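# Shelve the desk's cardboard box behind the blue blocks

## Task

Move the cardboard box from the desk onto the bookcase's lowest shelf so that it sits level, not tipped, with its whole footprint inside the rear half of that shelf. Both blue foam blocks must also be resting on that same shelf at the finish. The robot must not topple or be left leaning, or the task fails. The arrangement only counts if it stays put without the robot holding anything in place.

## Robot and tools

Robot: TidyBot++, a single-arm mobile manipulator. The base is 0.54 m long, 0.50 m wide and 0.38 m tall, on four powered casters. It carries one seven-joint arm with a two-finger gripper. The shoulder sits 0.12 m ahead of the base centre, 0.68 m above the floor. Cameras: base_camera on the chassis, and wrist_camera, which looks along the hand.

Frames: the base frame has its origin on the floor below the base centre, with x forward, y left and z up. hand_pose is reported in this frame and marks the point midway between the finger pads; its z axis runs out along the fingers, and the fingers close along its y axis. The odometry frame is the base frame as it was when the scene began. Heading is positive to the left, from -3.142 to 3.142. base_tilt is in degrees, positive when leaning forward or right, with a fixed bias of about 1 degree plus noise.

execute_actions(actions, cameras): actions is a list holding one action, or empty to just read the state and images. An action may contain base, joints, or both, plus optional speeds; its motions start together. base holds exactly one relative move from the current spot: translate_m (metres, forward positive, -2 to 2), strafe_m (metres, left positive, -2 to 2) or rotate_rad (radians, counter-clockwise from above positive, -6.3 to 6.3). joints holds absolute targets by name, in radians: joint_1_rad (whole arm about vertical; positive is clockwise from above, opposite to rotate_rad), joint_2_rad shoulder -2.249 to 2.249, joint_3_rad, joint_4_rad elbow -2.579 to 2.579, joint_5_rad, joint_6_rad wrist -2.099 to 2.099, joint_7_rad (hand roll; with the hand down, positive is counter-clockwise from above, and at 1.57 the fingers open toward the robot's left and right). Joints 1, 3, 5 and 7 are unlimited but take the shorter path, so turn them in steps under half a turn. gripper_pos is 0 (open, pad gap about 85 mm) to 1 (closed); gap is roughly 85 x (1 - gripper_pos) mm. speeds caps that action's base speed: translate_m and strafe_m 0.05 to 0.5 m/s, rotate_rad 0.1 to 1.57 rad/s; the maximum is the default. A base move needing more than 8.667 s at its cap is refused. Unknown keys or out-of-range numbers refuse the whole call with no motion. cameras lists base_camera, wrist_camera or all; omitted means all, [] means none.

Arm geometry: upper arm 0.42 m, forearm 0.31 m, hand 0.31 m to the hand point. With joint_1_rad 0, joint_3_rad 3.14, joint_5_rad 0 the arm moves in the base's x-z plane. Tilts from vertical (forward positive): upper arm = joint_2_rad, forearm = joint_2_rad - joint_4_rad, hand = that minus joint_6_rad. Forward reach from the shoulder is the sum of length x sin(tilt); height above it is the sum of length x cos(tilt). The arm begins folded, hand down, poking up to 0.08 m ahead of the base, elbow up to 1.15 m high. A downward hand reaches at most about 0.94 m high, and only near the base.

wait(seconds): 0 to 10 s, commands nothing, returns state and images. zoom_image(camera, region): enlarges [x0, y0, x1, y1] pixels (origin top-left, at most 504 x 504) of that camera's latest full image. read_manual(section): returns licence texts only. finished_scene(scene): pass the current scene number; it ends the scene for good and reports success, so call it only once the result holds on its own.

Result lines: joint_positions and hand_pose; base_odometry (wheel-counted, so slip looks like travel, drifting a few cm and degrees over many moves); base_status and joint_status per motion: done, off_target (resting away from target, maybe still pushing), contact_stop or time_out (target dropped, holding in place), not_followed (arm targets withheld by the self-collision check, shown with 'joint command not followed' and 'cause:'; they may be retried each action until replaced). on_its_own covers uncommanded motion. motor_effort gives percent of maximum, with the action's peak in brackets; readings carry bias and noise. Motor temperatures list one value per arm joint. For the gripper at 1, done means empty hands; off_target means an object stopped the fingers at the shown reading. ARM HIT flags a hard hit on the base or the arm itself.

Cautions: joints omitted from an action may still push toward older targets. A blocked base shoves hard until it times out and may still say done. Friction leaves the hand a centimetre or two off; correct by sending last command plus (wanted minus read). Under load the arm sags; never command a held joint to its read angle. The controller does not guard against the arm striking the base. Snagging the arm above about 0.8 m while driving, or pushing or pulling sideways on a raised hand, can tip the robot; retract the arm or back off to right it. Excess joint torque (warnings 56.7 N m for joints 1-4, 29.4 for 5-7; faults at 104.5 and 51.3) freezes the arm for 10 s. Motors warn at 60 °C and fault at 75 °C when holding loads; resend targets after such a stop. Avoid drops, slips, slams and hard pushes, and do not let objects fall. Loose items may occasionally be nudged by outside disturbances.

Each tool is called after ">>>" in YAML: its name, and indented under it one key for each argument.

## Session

>>> execute_actions:
  actions: []

Scene clock: 0.00 s.
Motor temperatures (°C, as the motors report them): [33 34 30 35 36 33 35]
base_odometry: x=+0.000 y=+0.000 heading=+0.000 (m, m, rad; odometry frame)
base_tilt: forward=+0.2 right=-0.1 (deg)
base_status: not commanded
joint_positions: joint_1_rad=-0.039 joint_2_rad=-0.391 joint_3_rad=+3.198 joint_4_rad=-2.536 joint_5_rad=+0.043 joint_6_rad=-0.883 joint_7_rad=+1.550 gripper_pos=+0.000
joint_status: not commanded
motor_effort: joint_1_rad=+1 joint_2_rad=-1 joint_3_rad=+1 joint_4_rad=+15 joint_5_rad=+0 joint_6_rad=+0 joint_7_rad=+0 (%)
hand_pose: x=+0.2583 y=-0.0089 z=+0.5909 quat_wxyz=(+0.007, +0.998, -0.005, +0.057) (m; base frame)
pictures: base_camera, wrist_camera
Images, in order (width x height): base_camera 644x364, wrist_camera 644x476.

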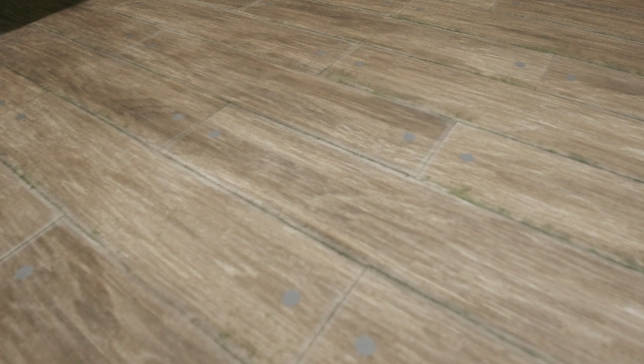

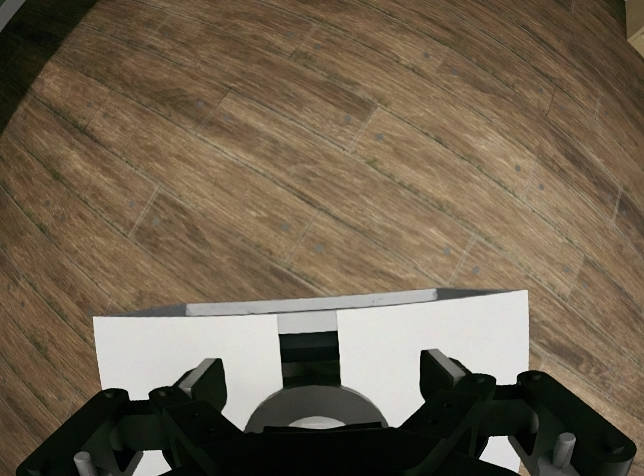

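>>> execute_actions:
  actions:
    - {"joints":{"joint_1_rad":-0.6,"joint_2_rad":-0.6,"joint_3_rad":3.13,"joint_4_rad":-1.6,"joint_5_rad":-0.03,"joint_6_rad":-1.0,"joint_7_rad":1.59}}
  cameras: ["wrist_camera"]

>>> execute_actions:
  actions:
    - {"joints":{"joint_1_rad":1.2}}
  cameras: ["wrist_camera"]

>>> execute_actions:
  actions:
    - {"joints":{"joint_1_rad":3.2}}
  cameras: ["wrist_camera"]

Scene clock: 2.57 s.
Motor temperatures (°C, as the motors report them): [33 34 30 35 36 33 35]
base_odometry: x=+0.000 y=+0.000 heading=+0.000 (m, m, rad; odometry frame)
base_tilt: forward=+0.2 right=-0.1 (deg)
base_status: not commanded
joint_positions: joint_1_rad=-0.585 joint_2_rad=-0.591 joint_3_rad=+3.149 joint_4_rad=-1.609 joint_5_rad=+0.019 joint_6_rad=-0.978 joint_7_rad=+1.569 gripper_pos=+0.000
joint_status: all done
motor_effort: joint_1_rad=+2(1) joint_2_rad=+0(4) joint_3_rad=+1(1) joint_4_rad=+19(22) joint_5_rad=+0(1) joint_6_rad=+5(7) joint_7_rad=+0(0) (%)
hand_pose: x=+0.3870 y=+0.1690 z=+1.0683 quat_wxyz=(-0.148, +0.806, +0.238, +0.522) (m; base frame)
pictures: wrist_camera
Images, in order (width x height): wrist_camera 644x476.

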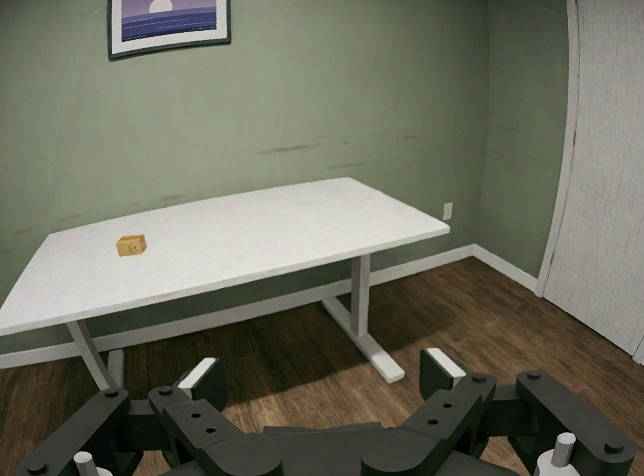

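Scene clock: 5.53 s.
Motor temperatures (°C, as the motors report them): [33 34 30 35 36 33 35]
base_odometry: x=+0.000 y=+0.000 heading=+0.000 (m, m, rad; odometry frame)
base_tilt: forward=+0.2 right=-0.1 (deg)
base_status: not commanded
joint_positions: joint_1_rad=+1.187 joint_2_rad=-0.591 joint_3_rad=+3.148 joint_4_rad=-1.609 joint_5_rad=+0.019 joint_6_rad=-0.978 joint_7_rad=+1.569 gripper_pos=+0.000
joint_status: all done
motor_effort: joint_1_rad=+1(1) joint_2_rad=+0(1) joint_3_rad=+1(1) joint_4_rad=+20(20) joint_5_rad=+0(1) joint_6_rad=+6(6) joint_7_rad=+0(0) (%)
hand_pose: x=+0.2318 y=-0.2961 z=+1.0683 quat_wxyz=(+0.310, +0.694, -0.473, +0.445) (m; base frame)
pictures: wrist_camera
Images, in order (width x height): wrist_camera 644x476.

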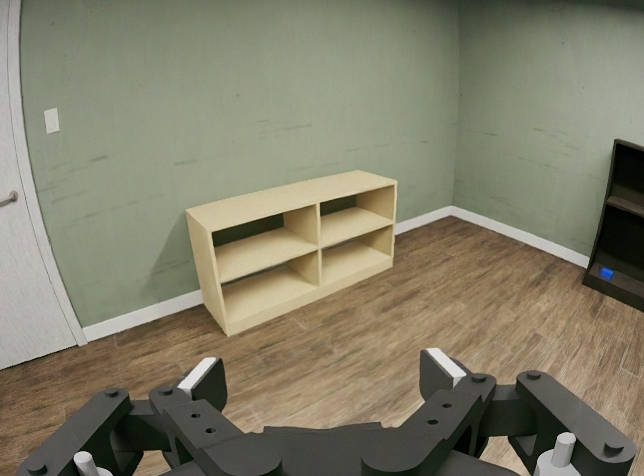

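Scene clock: 8.63 s.
Motor temperatures (°C, as the motors report them): [33 34 30 35 36 33 35]
base_odometry: x=+0.000 y=+0.000 heading=+0.000 (m, m, rad; odometry frame)
base_tilt: forward=+0.2 right=-0.1 (deg)
base_status: not commanded
joint_positions: joint_1_rad=+3.187 joint_2_rad=-0.591 joint_3_rad=+3.147 joint_4_rad=-1.609 joint_5_rad=+0.019 joint_6_rad=-0.978 joint_7_rad=+1.569 gripper_pos=+0.000
joint_status: all done
motor_effort: joint_1_rad=+2(0) joint_2_rad=+1(0) joint_3_rad=+1(1) joint_4_rad=+19(20) joint_5_rad=+0(1) joint_6_rad=+6(6) joint_7_rad=+0(0) (%)
hand_pose: x=-0.1972 y=+0.0204 z=+1.0683 quat_wxyz=(+0.542, -0.022, -0.840, -0.021) (m; base frame)
pictures: wrist_camera
Images, in order (width x height): wrist_camera 644x476.

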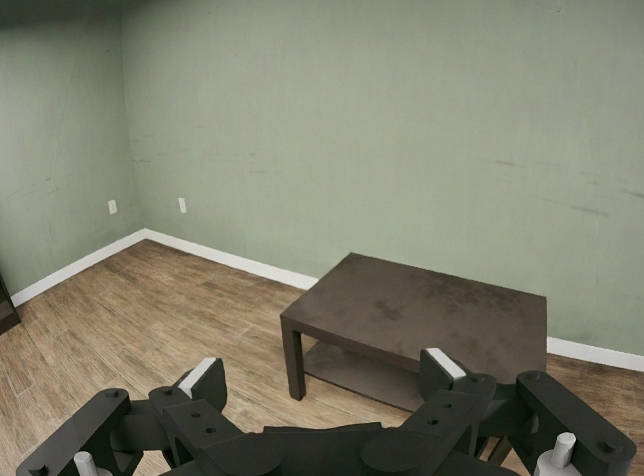

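>>> execute_actions:
  actions:
    - {"base":{"rotate_rad":1.05},"joints":{"joint_1_rad":6.29,"joint_2_rad":-0.2,"joint_4_rad":-1.6,"joint_6_rad":-1.0}}

Scene clock: 13.03 s.
Motor temperatures (°C, as the motors report them): [33 34 30 35 37 33 35]
base_odometry: x=+0.000 y=+0.000 heading=+1.049 (m, m, rad; odometry frame)
base_tilt: forward=+0.2 right=-0.1 (deg)
base_status: done
joint_positions: joint_1_rad=+6.278 joint_2_rad=-0.214 joint_3_rad=+3.145 joint_4_rad=-1.608 joint_5_rad=+0.017 joint_6_rad=-0.979 joint_7_rad=+1.569 gripper_pos=+0.000
joint_status: all done
motor_effort: joint_1_rad=+2(2) joint_2_rad=-12(13) joint_3_rad=+1(2) joint_4_rad=+21(20) joint_5_rad=+0(1) joint_6_rad=+4(6) joint_7_rad=+0(0) (%)
hand_pose: x=+0.5555 y=-0.0023 z=+0.9242 quat_wxyz=(-0.007, -0.927, -0.002, -0.375) (m; base frame)
pictures: base_camera, wrist_camera
Images, in order (width x height): base_camera 644x364, wrist_camera 644x476.

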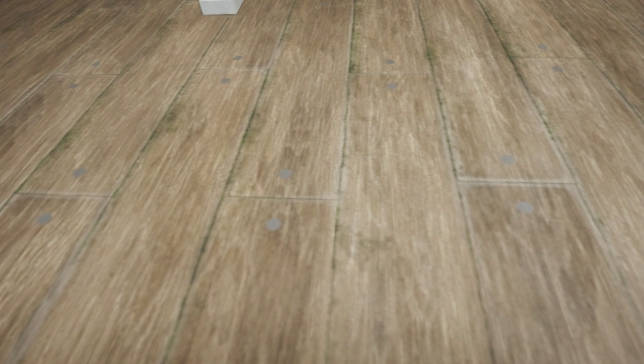

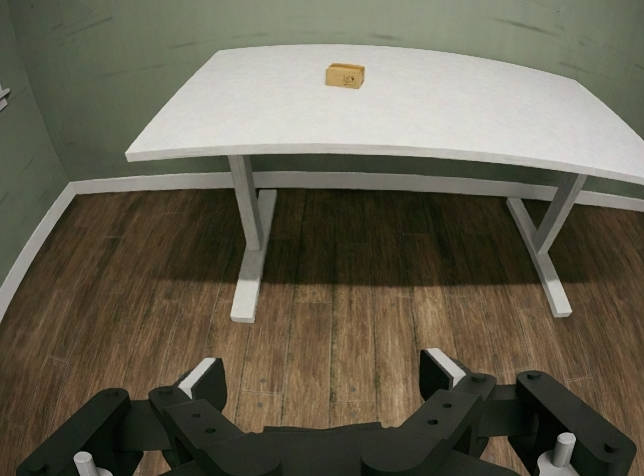

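>>> execute_actions:
  actions:
    - {"base":{"rotate_rad":-0.06},"joints":{"joint_2_rad":0.5,"joint_4_rad":-0.73,"joint_6_rad":-1.92,"joint_7_rad":1.57}}
  cameras: []

>>> execute_actions:
  actions:
    - {"base":{"translate_m":0.65}}

Scene clock: 16.03 s.
Motor temperatures (°C, as the motors report them): [33 34 30 35 37 33 35]
base_odometry: x=+0.000 y=+0.000 heading=+0.990 (m, m, rad; odometry frame)
base_tilt: forward=+0.2 right=-0.1 (deg)
base_status: done
joint_positions: joint_1_rad=+6.284 joint_2_rad=+0.493 joint_3_rad=+3.140 joint_4_rad=-0.744 joint_5_rad=+0.016 joint_6_rad=-1.899 joint_7_rad=+1.569 gripper_pos=+0.000
joint_status: all done
motor_effort: joint_1_rad=+2(0) joint_2_rad=-31(33) joint_3_rad=+0(1) joint_4_rad=+16(20) joint_5_rad=+0(1) joint_6_rad=+0(4) joint_7_rad=-1(1) (%)
hand_pose: x=+0.6169 y=-0.0033 z=+0.8439 quat_wxyz=(-0.007, -1.000, +0.003, -0.003) (m; base frame)
pictures: none
No camera images: the call's "cameras" was empty. Leave "cameras" out to get every camera's image.

Scene clock: 18.70 s.
Motor temperatures (°C, as the motors report them): [33 34 30 35 37 33 35]
base_odometry: x=+0.356 y=+0.544 heading=+0.991 (m, m, rad; odometry frame)
base_tilt: forward=+0.2 right=-0.1 (deg)
base_status: done
joint_positions: joint_1_rad=+6.284 joint_2_rad=+0.499 joint_3_rad=+3.140 joint_4_rad=-0.741 joint_5_rad=+0.016 joint_6_rad=-1.902 joint_7_rad=+1.569 gripper_pos=+0.000
joint_status: not commanded
motor_effort: joint_1_rad=+1(3) joint_2_rad=-32(33) joint_3_rad=+0(0) joint_4_rad=+16(17) joint_5_rad=+0(0) joint_6_rad=-1(0) joint_7_rad=+0(0) (%)
hand_pose: x=+0.6175 y=-0.0033 z=+0.8422 quat_wxyz=(-0.007, -1.000, +0.003, +0.000) (m; base frame)
pictures: base_camera, wrist_camera
Images, in order (width x height): base_camera 644x364, wrist_camera 644x476.

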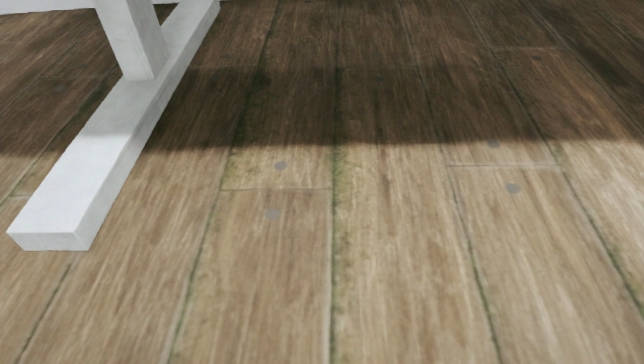

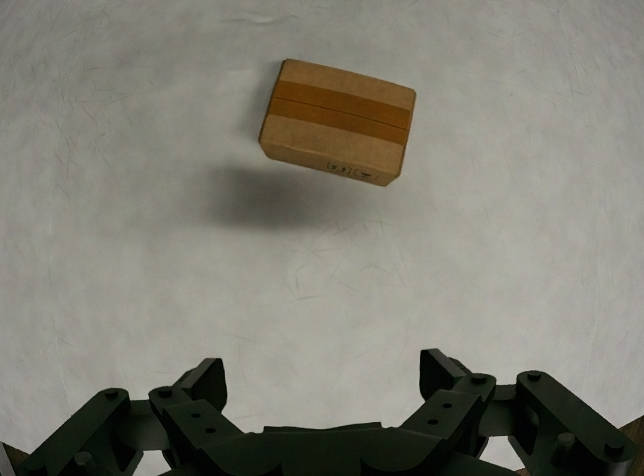

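>>> execute_actions:
  actions:
    - {"base":{"translate_m":0.14},"joints":{"joint_1_rad":6.31,"joint_2_rad":0.46,"joint_4_rad":-0.93,"joint_6_rad":-1.73,"joint_7_rad":2.94}}

Scene clock: 20.77 s.
Motor temperatures (°C, as the motors report them): [33 34 30 35 37 33 35]
base_odometry: x=+0.432 y=+0.661 heading=+0.992 (m, m, rad; odometry frame)
base_tilt: forward=+0.2 right=-0.1 (deg)
base_status: done
joint_positions: joint_1_rad=+6.293 joint_2_rad=+0.474 joint_3_rad=+3.140 joint_4_rad=-0.920 joint_5_rad=+0.016 joint_6_rad=-1.751 joint_7_rad=+2.939 gripper_pos=+0.000
joint_status: all done
motor_effort: joint_1_rad=+1(1) joint_2_rad=-31(35) joint_3_rad=+0(1) joint_4_rad=+17(18) joint_5_rad=+0(1) joint_6_rad=-1(0) joint_7_rad=+0(0) (%)
hand_pose: x=+0.6192 y=-0.0081 z=+0.8004 quat_wxyz=(-0.005, -0.779, -0.627, +0.006) (m; base frame)
pictures: base_camera, wrist_camera
Images, in order (width x height): base_camera 644x364, wrist_camera 644x476.

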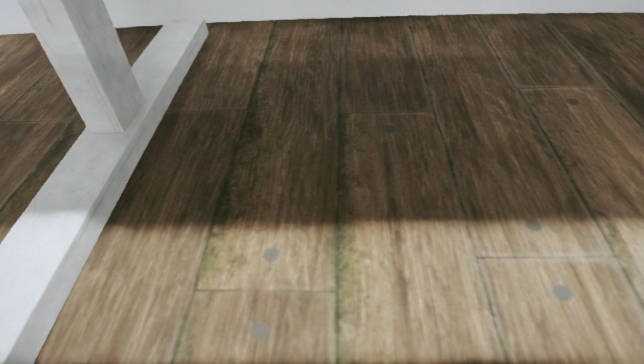

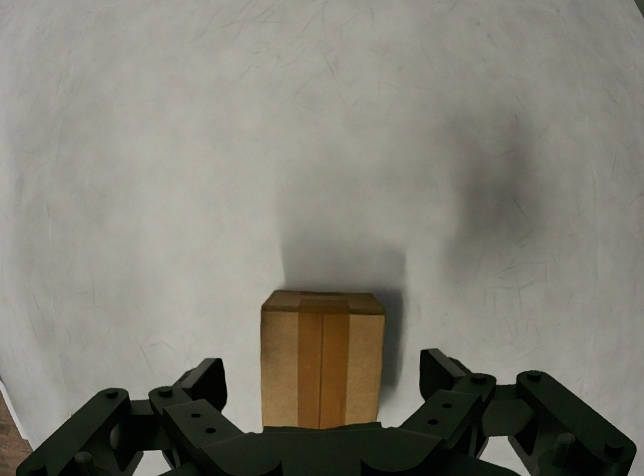

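>>> execute_actions:
  actions:
    - {"joints":{"joint_1_rad":6.35,"joint_2_rad":0.44,"joint_4_rad":-1.095,"joint_6_rad":-1.575,"joint_7_rad":2.97}}
  cameras: ["wrist_camera"]

>>> execute_actions:
  actions:
    - {"joints":{"gripper_pos":1}}
  cameras: ["wrist_camera"]

Scene clock: 22.13 s.
Motor temperatures (°C, as the motors report them): [33 34 30 35 37 33 35]
base_odometry: x=+0.432 y=+0.661 heading=+0.992 (m, m, rad; odometry frame)
base_tilt: forward=+0.2 right=-0.1 (deg)
base_status: not commanded
joint_positions: joint_1_rad=+6.337 joint_2_rad=+0.454 joint_3_rad=+3.140 joint_4_rad=-1.085 joint_5_rad=+0.016 joint_6_rad=-1.596 joint_7_rad=+2.949 gripper_pos=+0.000
joint_status: all done
motor_effort: joint_1_rad=+1(1) joint_2_rad=-30(32) joint_3_rad=+0(0) joint_4_rad=+17(17) joint_5_rad=+0(0) joint_6_rad=+0(0) joint_7_rad=+0(0) (%)
hand_pose: x=+0.6188 y=-0.0299 z=+0.7588 quat_wxyz=(-0.008, -0.788, -0.615, +0.003) (m; base frame)
pictures: wrist_camera
Images, in order (width x height): wrist_camera 644x476.

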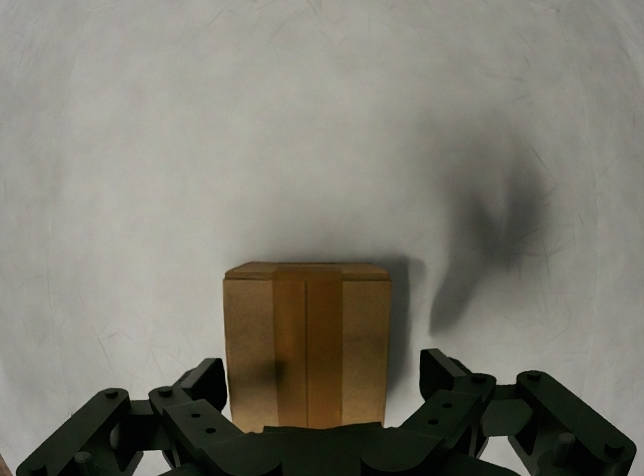

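Scene clock: 23.23 s.
Motor temperatures (°C, as the motors report them): [33 34 30 35 37 33 35]
base_odometry: x=+0.432 y=+0.661 heading=+0.992 (m, m, rad; odometry frame)
base_tilt: forward=+0.2 right=-0.1 (deg)
base_status: not commanded
joint_positions: joint_1_rad=+6.337 joint_2_rad=+0.449 joint_3_rad=+3.140 joint_4_rad=-1.087 joint_5_rad=+0.016 joint_6_rad=-1.596 joint_7_rad=+2.949 gripper_pos=+0.353
joint_status: gripper_pos off_target (ended at +0.353, target +1.000)
motor_effort: joint_1_rad=+2(2) joint_2_rad=-31(32) joint_3_rad=+0(0) joint_4_rad=+17(18) joint_5_rad=+0(0) joint_6_rad=-1(0) joint_7_rad=+0(0) (%)
hand_pose: x=+0.6180 y=-0.0298 z=+0.7606 quat_wxyz=(-0.009, -0.788, -0.615, +0.001) (m; base frame)
pictures: wrist_camera
Images, in order (width x height): wrist_camera 644x476.

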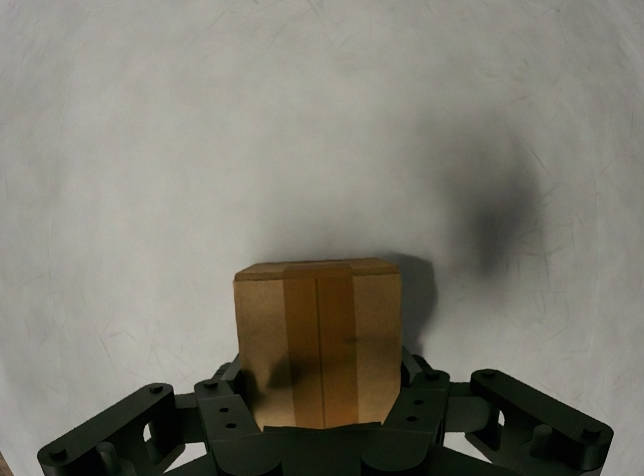

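>>> execute_actions:
  actions:
    - {"joints":{"joint_1_rad":6.275,"joint_2_rad":0.41,"joint_6_rad":-1.64,"joint_7_rad":1.56}}
  cameras: []

>>> execute_actions:
  actions:
    - {"joints":{"joint_2_rad":0.45,"joint_6_rad":-1.575}}
  cameras: ["wrist_camera"]

Scene clock: 25.40 s.
Motor temperatures (°C, as the motors report them): [33 34 30 35 37 33 35]
base_odometry: x=+0.432 y=+0.661 heading=+0.992 (m, m, rad; odometry frame)
base_tilt: forward=+0.2 right=-0.1 (deg)
base_status: not commanded
joint_positions: joint_1_rad=+6.289 joint_2_rad=+0.428 joint_3_rad=+3.140 joint_4_rad=-1.087 joint_5_rad=+0.016 joint_6_rad=-1.619 joint_7_rad=+1.560 gripper_pos=+0.353
joint_status: all done
motor_effort: joint_1_rad=+2(2) joint_2_rad=-30(31) joint_3_rad=+0(0) joint_4_rad=+18(17) joint_5_rad=+0(0) joint_6_rad=-1(0) joint_7_rad=+0(0) (%)
hand_pose: x=+0.6099 y=-0.0060 z=+0.7710 quat_wxyz=(-0.008, -1.000, +0.008, -0.004) (m; base frame)
pictures: none
No camera images: the call's "cameras" was empty. Leave "cameras" out to get every camera's image.

Scene clock: 26.17 s.
Motor temperatures (°C, as the motors report them): [33 34 30 35 37 33 35]
base_odometry: x=+0.432 y=+0.661 heading=+0.992 (m, m, rad; odometry frame)
base_tilt: forward=+0.2 right=-0.1 (deg)
base_status: not commanded
joint_positions: joint_1_rad=+6.289 joint_2_rad=+0.448 joint_3_rad=+3.140 joint_4_rad=-1.087 joint_5_rad=+0.016 joint_6_rad=-1.594 joint_7_rad=+1.560 gripper_pos=+0.353
joint_status: all done
motor_effort: joint_1_rad=+1(1) joint_2_rad=-31(32) joint_3_rad=+1(0) joint_4_rad=+18(18) joint_5_rad=+0(0) joint_6_rad=-1(1) joint_7_rad=+0(0) (%)
hand_pose: x=+0.6191 y=-0.0060 z=+0.7608 quat_wxyz=(-0.008, -1.000, +0.008, -0.006) (m; base frame)
pictures: wrist_camera
Images, in order (width x height): wrist_camera 644x476.

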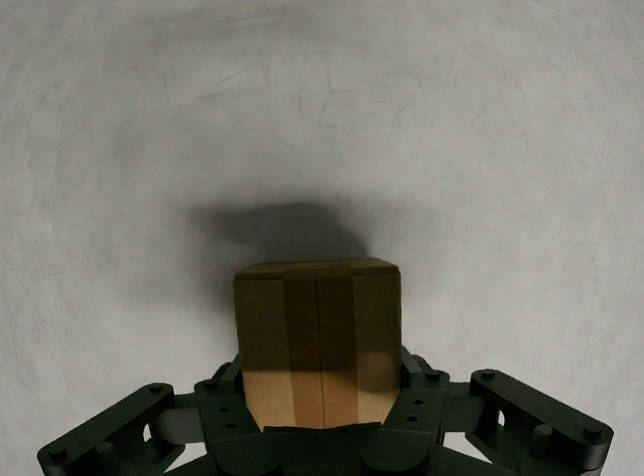

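>>> execute_actions:
  actions:
    - {"joints":{"gripper_pos":0}}
  cameras: []

>>> execute_actions:
  actions:
    - {"base":{"translate_m":-0.3},"joints":{"joint_2_rad":0.42,"joint_6_rad":-0.3,"joint_5_rad":-0.04,"joint_7_rad":1.59}}
  cameras: []

>>> execute_actions:
  actions:
    - {"joints":{"joint_4_rad":-1.635,"joint_6_rad":-0.02}}
  cameras: ["wrist_camera"]

Scene clock: 27.57 s.
Motor temperatures (°C, as the motors report them): [33 34 30 35 37 33 35]
base_odometry: x=+0.432 y=+0.661 heading=+0.992 (m, m, rad; odometry frame)
base_tilt: forward=+0.2 right=-0.1 (deg)
base_status: not commanded
joint_positions: joint_1_rad=+6.289 joint_2_rad=+0.448 joint_3_rad=+3.140 joint_4_rad=-1.087 joint_5_rad=+0.016 joint_6_rad=-1.594 joint_7_rad=+1.560 gripper_pos=+0.000
joint_status: all done
motor_effort: joint_1_rad=+2(1) joint_2_rad=-31(32) joint_3_rad=+0(0) joint_4_rad=+17(18) joint_5_rad=+0(0) joint_6_rad=+0(0) joint_7_rad=+0(0) (%)
hand_pose: x=+0.6191 y=-0.0060 z=+0.7608 quat_wxyz=(-0.008, -1.000, +0.008, -0.006) (m; base frame)
pictures: none
No camera images: the call's "cameras" was empty. Leave "cameras" out to get every camera's image.

Scene clock: 29.50 s.
Motor temperatures (°C, as the motors report them): [33 34 30 35 37 33 35]
base_odometry: x=+0.268 y=+0.410 heading=+0.993 (m, m, rad; odometry frame)
base_tilt: forward=+0.2 right=-0.1 (deg)
base_status: done
joint_positions: joint_1_rad=+6.285 joint_2_rad=+0.412 joint_3_rad=+3.140 joint_4_rad=-1.088 joint_5_rad=+0.010 joint_6_rad=-0.304 joint_7_rad=+1.569 gripper_pos=+0.000
joint_status: all done
motor_effort: joint_1_rad=+2(2) joint_2_rad=-33(36) joint_3_rad=+0(1) joint_4_rad=+22(23) joint_5_rad=+0(0) joint_6_rad=+7(7) joint_7_rad=+0(0) (%)
hand_pose: x=+0.9039 y=+0.0001 z=+1.0175 quat_wxyz=(-0.003, -0.785, -0.002, -0.620) (m; base frame)
pictures: none
No camera images: the call's "cameras" was empty. Leave "cameras" out to get every camera's image.

Scene clock: 31.27 s.
Motor temperatures (°C, as the motors report them): [33 34 30 35 37 33 35]
base_odometry: x=+0.268 y=+0.410 heading=+0.993 (m, m, rad; odometry frame)
base_tilt: forward=+0.2 right=-0.1 (deg)
base_status: not commanded
joint_positions: joint_1_rad=+6.285 joint_2_rad=+0.417 joint_3_rad=+3.140 joint_4_rad=-1.625 joint_5_rad=+0.010 joint_6_rad=-0.042 joint_7_rad=+1.569 gripper_pos=+0.000
joint_status: all done
motor_effort: joint_1_rad=+2(2) joint_2_rad=-32(34) joint_3_rad=+0(0) joint_4_rad=+20(22) joint_5_rad=+0(0) joint_6_rad=+6(5) joint_7_rad=+0(0) (%)
hand_pose: x=+0.8407 y=+0.0011 z=+0.7708 quat_wxyz=(-0.002, -0.864, -0.003, -0.504) (m; base frame)
pictures: wrist_camera
Images, in order (width x height): wrist_camera 644x476.

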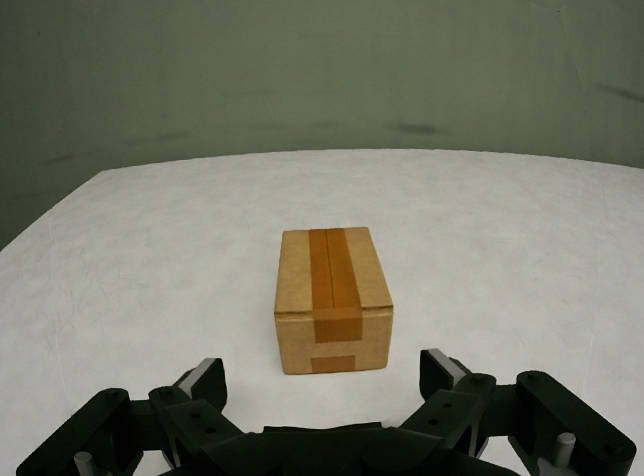

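>>> execute_actions:
  actions:
    - {"base":{"translate_m":0.085},"joints":{"joint_4_rad":-1.715,"joint_6_rad":0.04,"joint_1_rad":6.305}}
  cameras: ["wrist_camera"]

Scene clock: 32.73 s.
Motor temperatures (°C, as the motors report them): [33 34 30 35 37 33 35]
base_odometry: x=+0.315 y=+0.481 heading=+0.992 (m, m, rad; odometry frame)
base_tilt: forward=+0.2 right=-0.1 (deg)
base_status: done
joint_positions: joint_1_rad=+6.293 joint_2_rad=+0.424 joint_3_rad=+3.140 joint_4_rad=-1.707 joint_5_rad=+0.010 joint_6_rad=+0.020 joint_7_rad=+1.569 gripper_pos=+0.000
joint_status: all done
motor_effort: joint_1_rad=+1(1) joint_2_rad=-31(33) joint_3_rad=+0(1) joint_4_rad=+19(21) joint_5_rad=+0(0) joint_6_rad=+5(6) joint_7_rad=+0(0) (%)
hand_pose: x=+0.8252 y=-0.0046 z=+0.7381 quat_wxyz=(-0.004, -0.870, +0.000, -0.493) (m; base frame)
pictures: wrist_camera
Images, in order (width x height): wrist_camera 644x476.

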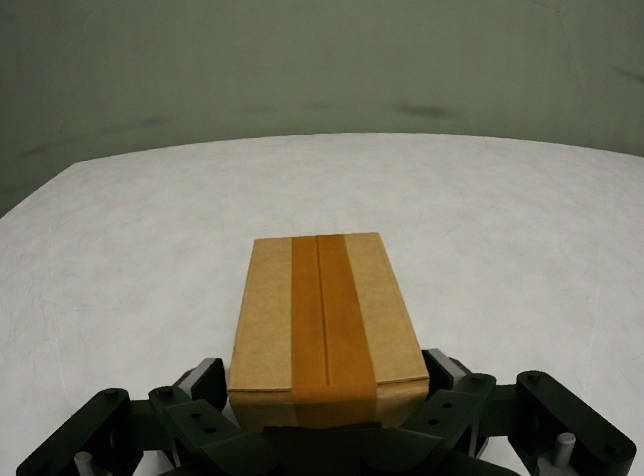

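>>> execute_actions:
  actions:
    - {"joints":{"gripper_pos":1}}
  cameras: []

>>> execute_actions:
  actions:
    - {"joints":{"joint_2_rad":0.25,"joint_6_rad":-0.15,"joint_1_rad":6.275}}
  cameras: ["wrist_camera"]

>>> execute_actions:
  actions:
    - {"base":{"translate_m":-1.4},"joints":{"joint_2_rad":-0.2,"joint_6_rad":-0.6}}
  cameras: []

>>> execute_actions:
  actions:
    - {"base":{"rotate_rad":-3.14},"joints":{"joint_2_rad":0.3,"joint_4_rad":-2.2,"joint_6_rad":0.3}}

Scene clock: 34.40 s.
Motor temperatures (°C, as the motors report them): [33 34 30 35 37 33 35]
base_odometry: x=+0.315 y=+0.481 heading=+0.992 (m, m, rad; odometry frame)
base_tilt: forward=+0.2 right=-0.1 (deg)
base_status: not commanded
joint_positions: joint_1_rad=+6.293 joint_2_rad=+0.421 joint_3_rad=+3.140 joint_4_rad=-1.707 joint_5_rad=+0.010 joint_6_rad=+0.023 joint_7_rad=+1.569 gripper_pos=+0.348
joint_status: gripper_pos off_target (ended at +0.348, target +1.000)
motor_effort: joint_1_rad=+2(1) joint_2_rad=-30(32) joint_3_rad=+0(0) joint_4_rad=+19(20) joint_5_rad=+0(0) joint_6_rad=+6(5) joint_7_rad=+0(0) (%)
hand_pose: x=+0.8256 y=-0.0046 z=+0.7412 quat_wxyz=(-0.004, -0.869, +0.000, -0.495) (m; base frame)
pictures: none
No camera images: the call's "cameras" was empty. Leave "cameras" out to get every camera's image.

Scene clock: 35.73 s.
Motor temperatures (°C, as the motors report them): [33 34 30 35 37 33 35]
base_odometry: x=+0.315 y=+0.481 heading=+0.992 (m, m, rad; odometry frame)
base_tilt: forward=+0.2 right=-0.1 (deg)
base_status: not commanded
joint_positions: joint_1_rad=+6.290 joint_2_rad=+0.252 joint_3_rad=+3.140 joint_4_rad=-1.711 joint_5_rad=+0.010 joint_6_rad=-0.133 joint_7_rad=+1.569 gripper_pos=+0.348
joint_status: all done
motor_effort: joint_1_rad=+1(1) joint_2_rad=-28(35) joint_3_rad=+0(0) joint_4_rad=+21(22) joint_5_rad=+0(0) joint_6_rad=+7(6) joint_7_rad=+0(0) (%)
hand_pose: x=+0.7836 y=-0.0025 z=+0.8131 quat_wxyz=(-0.004, -0.866, -0.001, -0.499) (m; base frame)
pictures: wrist_camera
Images, in order (width x height): wrist_camera 644x476.

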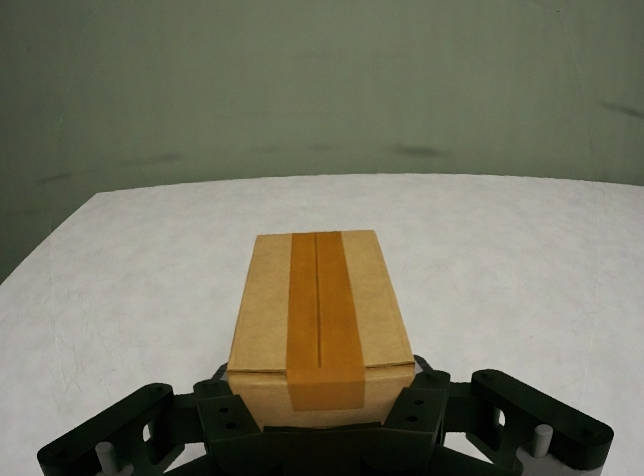

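Scene clock: 39.90 s.
Motor temperatures (°C, as the motors report them): [33 34 30 35 37 33 35]
base_odometry: x=-0.449 y=-0.692 heading=+0.993 (m, m, rad; odometry frame)
base_tilt: forward=+0.2 right=-0.1 (deg)
base_status: done
joint_positions: joint_1_rad=+6.289 joint_2_rad=-0.199 joint_3_rad=+3.140 joint_4_rad=-1.712 joint_5_rad=+0.010 joint_6_rad=-0.587 joint_7_rad=+1.569 gripper_pos=+0.348
joint_status: all done
motor_effort: joint_1_rad=+2(3) joint_2_rad=-15(34) joint_3_rad=+1(0) joint_4_rad=+23(24) joint_5_rad=+0(0) joint_6_rad=+6(8) joint_7_rad=+0(0) (%)
hand_pose: x=+0.6182 y=-0.0026 z=+0.9554 quat_wxyz=(-0.005, -0.867, +0.000, -0.498) (m; base frame)
pictures: none
No camera images: the call's "cameras" was empty. Leave "cameras" out to get every camera's image.

Scene clock: 43.20 s.
Motor temperatures (°C, as the motors report them): [33 34 30 35 37 33 35]
base_odometry: x=-0.449 y=-0.692 heading=-2.146 (m, m, rad; odometry frame)
base_tilt: forward=+0.2 right=-0.1 (deg)
base_status: done
joint_positions: joint_1_rad=+6.280 joint_2_rad=+0.309 joint_3_rad=+3.136 joint_4_rad=-2.189 joint_5_rad=+0.006 joint_6_rad=+0.281 joint_7_rad=+1.569 gripper_pos=+0.348
joint_status: all done
motor_effort: joint_1_rad=+1(5) joint_2_rad=-25(28) joint_3_rad=+1(2) joint_4_rad=+15(23) joint_5_rad=+0(1) joint_6_rad=+5(6) joint_7_rad=+0(1) (%)
hand_pose: x=+0.6840 y=+0.0070 z=+0.6437 quat_wxyz=(+0.002, -0.895, -0.006, -0.446) (m; base frame)
pictures: base_camera, wrist_camera
Images, in order (width x height): base_camera 644x364, wrist_camera 644x476.

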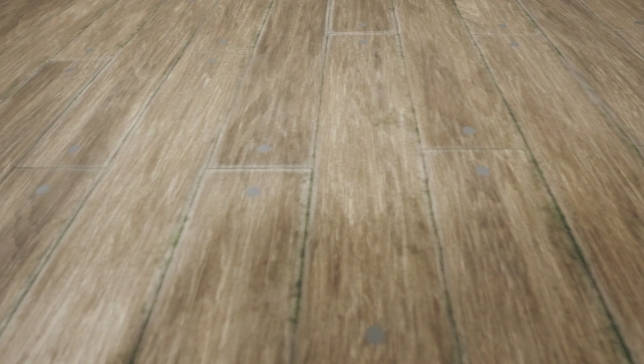

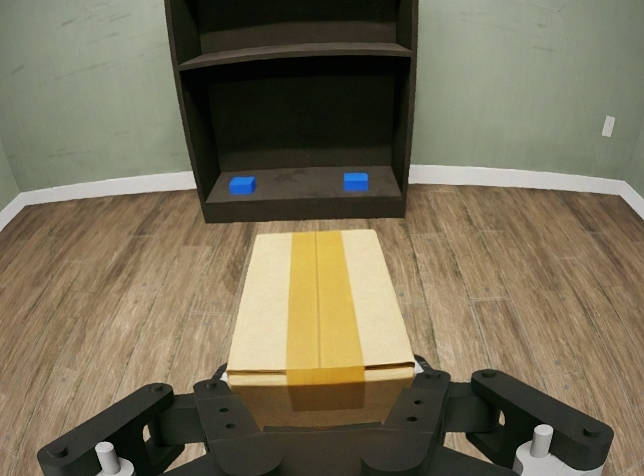

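>>> execute_actions:
  actions:
    - {"base":{"strafe_m":0.1},"joints":{"joint_2_rad":1.68,"joint_4_rad":-0.9,"joint_6_rad":0.51}}
  cameras: ["wrist_camera"]

>>> execute_actions:
  actions:
    - {"base":{"translate_m":0.6}}

Scene clock: 46.23 s.
Motor temperatures (°C, as the motors report them): [33 34 30 35 37 33 35]
base_odometry: x=-0.365 y=-0.747 heading=-2.147 (m, m, rad; odometry frame)
base_tilt: forward=+0.2 right=-0.1 (deg)
base_status: done
joint_positions: joint_1_rad=+6.272 joint_2_rad=+1.682 joint_3_rad=+3.135 joint_4_rad=-0.919 joint_5_rad=+0.006 joint_6_rad=+0.483 joint_7_rad=+1.569 gripper_pos=+0.348
joint_status: all done
motor_effort: joint_1_rad=+1(2) joint_2_rad=-47(50) joint_3_rad=+0(1) joint_4_rad=+14(16) joint_5_rad=+0(0) joint_6_rad=+6(7) joint_7_rad=+0(0) (%)
hand_pose: x=+0.9647 y=+0.0140 z=+0.2038 quat_wxyz=(+0.006, -0.872, -0.005, -0.490) (m; base frame)
pictures: wrist_camera
Images, in order (width x height): wrist_camera 644x476.

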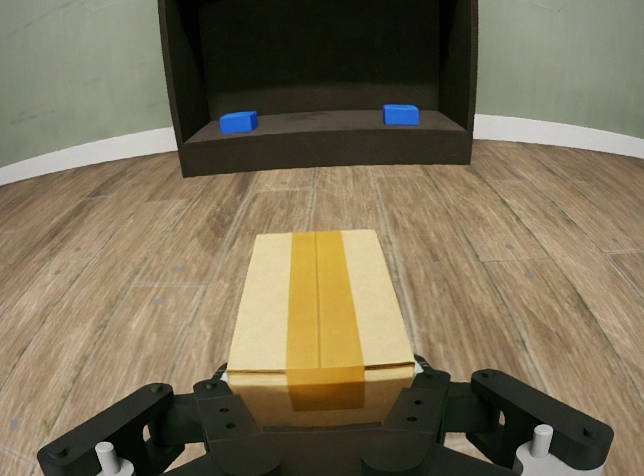

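Scene clock: 48.77 s.
Motor temperatures (°C, as the motors report them): [33 34 30 35 37 33 35]
base_odometry: x=-0.692 y=-1.250 heading=-2.147 (m, m, rad; odometry frame)
base_tilt: forward=+0.2 right=-0.1 (deg)
base_status: done
joint_positions: joint_1_rad=+6.273 joint_2_rad=+1.682 joint_3_rad=+3.135 joint_4_rad=-0.912 joint_5_rad=+0.006 joint_6_rad=+0.485 joint_7_rad=+1.569 gripper_pos=+0.348
joint_status: not commanded
motor_effort: joint_1_rad=+2(1) joint_2_rad=-47(49) joint_3_rad=+0(1) joint_4_rad=+14(15) joint_5_rad=+0(0) joint_6_rad=+6(6) joint_7_rad=+0(0) (%)
hand_pose: x=+0.9680 y=+0.0136 z=+0.2071 quat_wxyz=(+0.006, -0.870, -0.005, -0.494) (m; base frame)
pictures: base_camera, wrist_camera
Images, in order (width x height): base_camera 644x364, wrist_camera 644x476.

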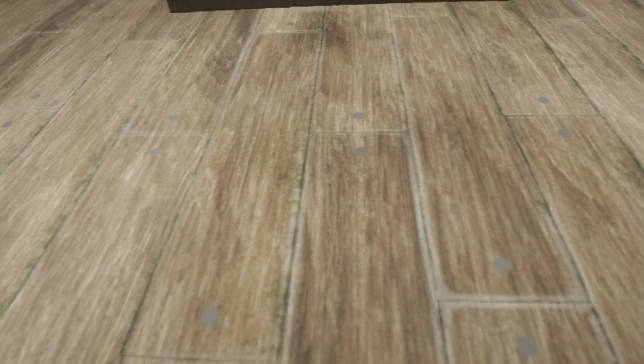

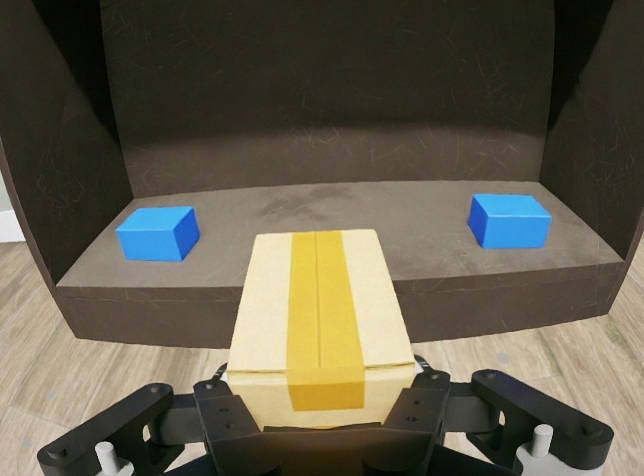

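>>> execute_actions:
  actions:
    - {"base":{"translate_m":0.33},"joints":{"joint_2_rad":1.78,"joint_6_rad":0.6}}

Scene clock: 51.13 s.
Motor temperatures (°C, as the motors report them): [33 34 30 35 37 33 35]
base_odometry: x=-0.871 y=-1.527 heading=-2.146 (m, m, rad; odometry frame)
base_tilt: forward=+0.2 right=-0.1 (deg)
base_status: done
joint_positions: joint_1_rad=+6.273 joint_2_rad=+1.778 joint_3_rad=+3.135 joint_4_rad=-0.904 joint_5_rad=+0.006 joint_6_rad=+0.577 joint_7_rad=+1.569 gripper_pos=+0.348
joint_status: all done
motor_effort: joint_1_rad=+1(5) joint_2_rad=-46(51) joint_3_rad=+0(1) joint_4_rad=+13(15) joint_5_rad=+0(1) joint_6_rad=+7(6) joint_7_rad=+0(0) (%)
hand_pose: x=+0.9381 y=+0.0132 z=+0.1552 quat_wxyz=(+0.006, -0.869, -0.005, -0.496) (m; base frame)
pictures: base_camera, wrist_camera
Images, in order (width x height): base_camera 644x364, wrist_camera 644x476.

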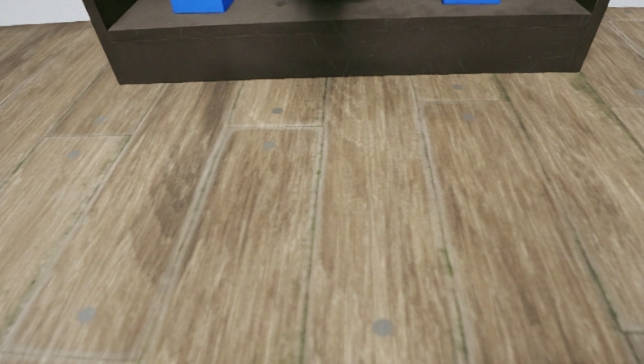

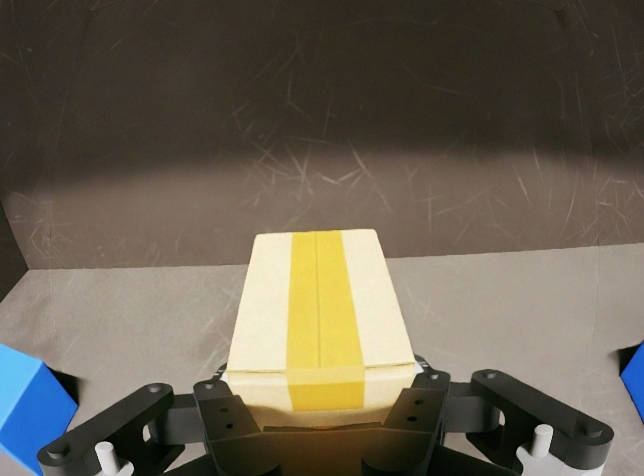

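>>> execute_actions:
  actions:
    - {"base":{"translate_m":0.095},"joints":{"joint_2_rad":1.82,"joint_6_rad":0.64}}

Scene clock: 52.60 s.
Motor temperatures (°C, as the motors report them): [33 35 30 35 37 33 35]
base_odometry: x=-0.923 y=-1.607 heading=-2.146 (m, m, rad; odometry frame)
base_tilt: forward=+0.2 right=-0.1 (deg)
base_status: done
joint_positions: joint_1_rad=+6.273 joint_2_rad=+1.822 joint_3_rad=+3.135 joint_4_rad=-0.903 joint_5_rad=+0.006 joint_6_rad=+0.619 joint_7_rad=+1.570 gripper_pos=+0.348
joint_status: all done
motor_effort: joint_1_rad=+1(5) joint_2_rad=-45(48) joint_3_rad=+0(1) joint_4_rad=+12(14) joint_5_rad=+0(1) joint_6_rad=+6(7) joint_7_rad=+0(1) (%)
hand_pose: x=+0.9212 y=+0.0130 z=+0.1308 quat_wxyz=(+0.006, -0.869, -0.005, -0.495) (m; base frame)
pictures: base_camera, wrist_camera
Images, in order (width x height): base_camera 644x364, wrist_camera 644x476.

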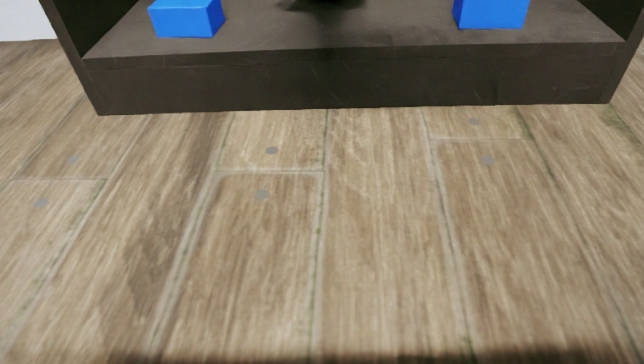

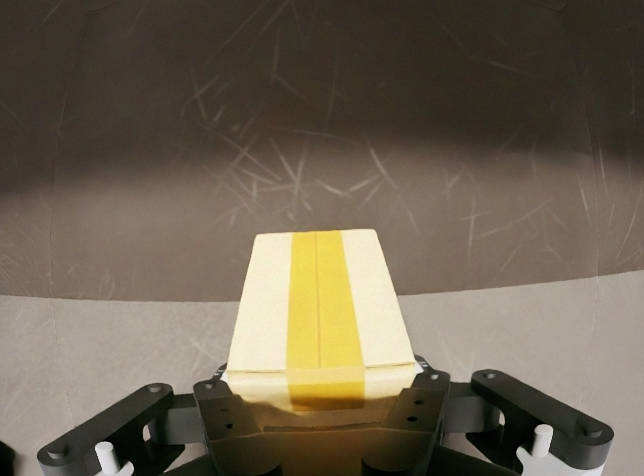

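>>> execute_actions:
  actions:
    - {"base":{"translate_m":0.02},"joints":{"joint_2_rad":1.845,"joint_6_rad":0.66}}

Scene clock: 53.47 s.
Motor temperatures (°C, as the motors report them): [33 35 30 35 37 33 35]
base_odometry: x=-0.934 y=-1.624 heading=-2.146 (m, m, rad; odometry frame)
base_tilt: forward=+0.2 right=-0.1 (deg)
base_status: done
joint_positions: joint_1_rad=+6.273 joint_2_rad=+1.840 joint_3_rad=+3.135 joint_4_rad=-0.906 joint_5_rad=+0.006 joint_6_rad=+0.646 joint_7_rad=+1.571 gripper_pos=+0.348
joint_status: all done
motor_effort: joint_1_rad=+2(5) joint_2_rad=-41(46) joint_3_rad=+0(1) joint_4_rad=+12(19) joint_5_rad=+0(0) joint_6_rad=+4(6) joint_7_rad=+0(1) (%)
hand_pose: x=+0.9144 y=+0.0129 z=+0.1228 quat_wxyz=(+0.005, -0.867, -0.005, -0.497) (m; base frame)
pictures: base_camera, wrist_camera
Images, in order (width x height): base_camera 644x364, wrist_camera 644x476.

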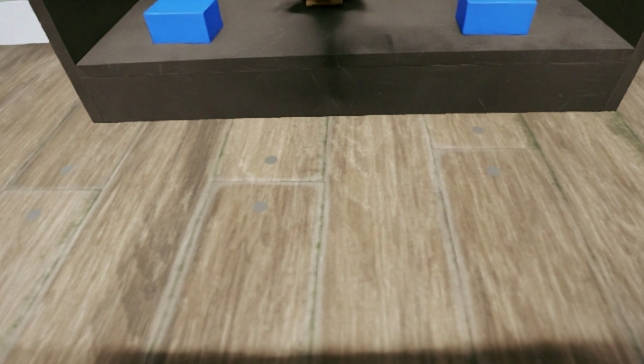

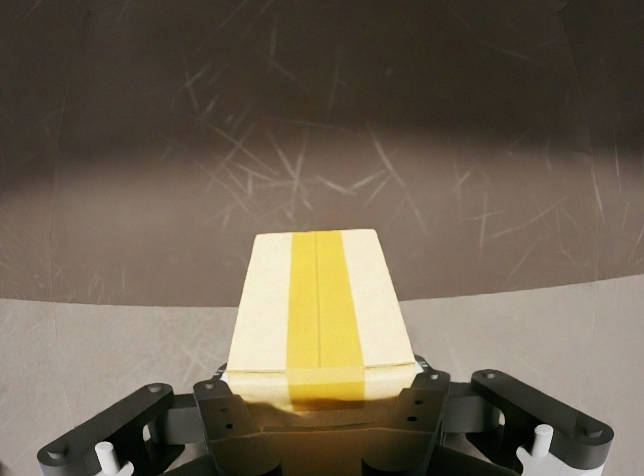

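>>> execute_actions:
  actions:
    - {"joints":{"joint_2_rad":1.83,"gripper_pos":0}}
  cameras: []

>>> execute_actions:
  actions:
    - {"base":{"translate_m":-0.3},"joints":{"joint_2_rad":1.78}}

Scene clock: 54.90 s.
Motor temperatures (°C, as the motors report them): [33 35 30 35 37 33 35]
base_odometry: x=-0.934 y=-1.624 heading=-2.146 (m, m, rad; odometry frame)
base_tilt: forward=+0.2 right=-0.1 (deg)
base_status: not commanded
joint_positions: joint_1_rad=+6.273 joint_2_rad=+1.839 joint_3_rad=+3.135 joint_4_rad=-0.906 joint_5_rad=+0.006 joint_6_rad=+0.646 joint_7_rad=+1.571 gripper_pos=+0.000
joint_status: all done
motor_effort: joint_1_rad=+2(2) joint_2_rad=-43(44) joint_3_rad=+0(0) joint_4_rad=+11(13) joint_5_rad=+0(0) joint_6_rad=+6(6) joint_7_rad=+0(0) (%)
hand_pose: x=+0.9146 y=+0.0129 z=+0.1231 quat_wxyz=(+0.005, -0.867, -0.005, -0.498) (m; base frame)
pictures: none
No camera images: the call's "cameras" was empty. Leave "cameras" out to get every camera's image.

Scene clock: 56.87 s.
Motor temperatures (°C, as the motors report them): [33 35 30 35 37 33 35]
base_odometry: x=-0.770 y=-1.372 heading=-2.146 (m, m, rad; odometry frame)
base_tilt: forward=+0.2 right=-0.1 (deg)
base_status: done
joint_positions: joint_1_rad=+6.273 joint_2_rad=+1.779 joint_3_rad=+3.135 joint_4_rad=-0.900 joint_5_rad=+0.006 joint_6_rad=+0.646 joint_7_rad=+1.571 gripper_pos=+0.000
joint_status: all done
motor_effort: joint_1_rad=+2(4) joint_2_rad=-44(46) joint_3_rad=+0(1) joint_4_rad=+12(14) joint_5_rad=+0(0) joint_6_rad=+6(6) joint_7_rad=+0(0) (%)
hand_pose: x=+0.9495 y=+0.0128 z=+0.1747 quat_wxyz=(+0.005, -0.850, -0.005, -0.526) (m; base frame)
pictures: base_camera, wrist_camera
Images, in order (width x height): base_camera 644x364, wrist_camera 644x476.

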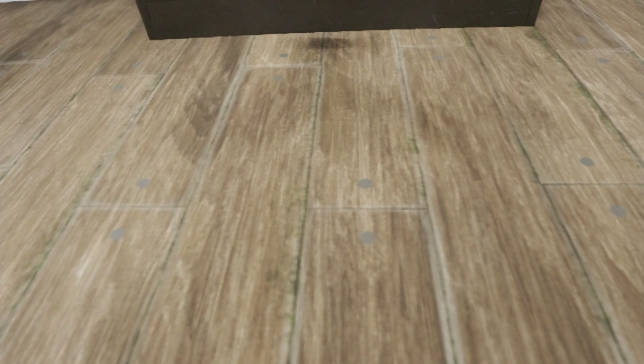

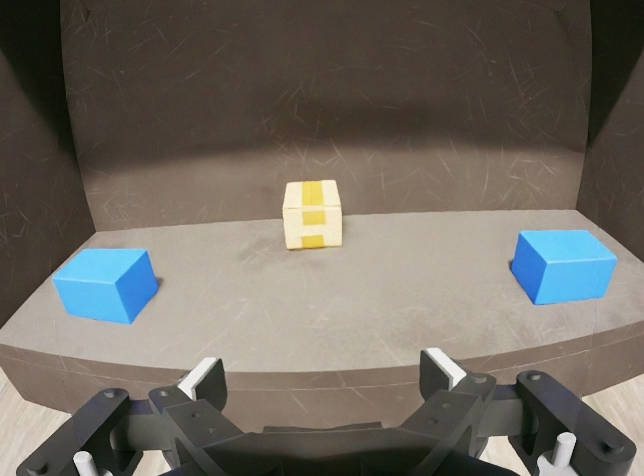

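>>> finished_scene:
  scene: 2

The scene is finished: the task was done.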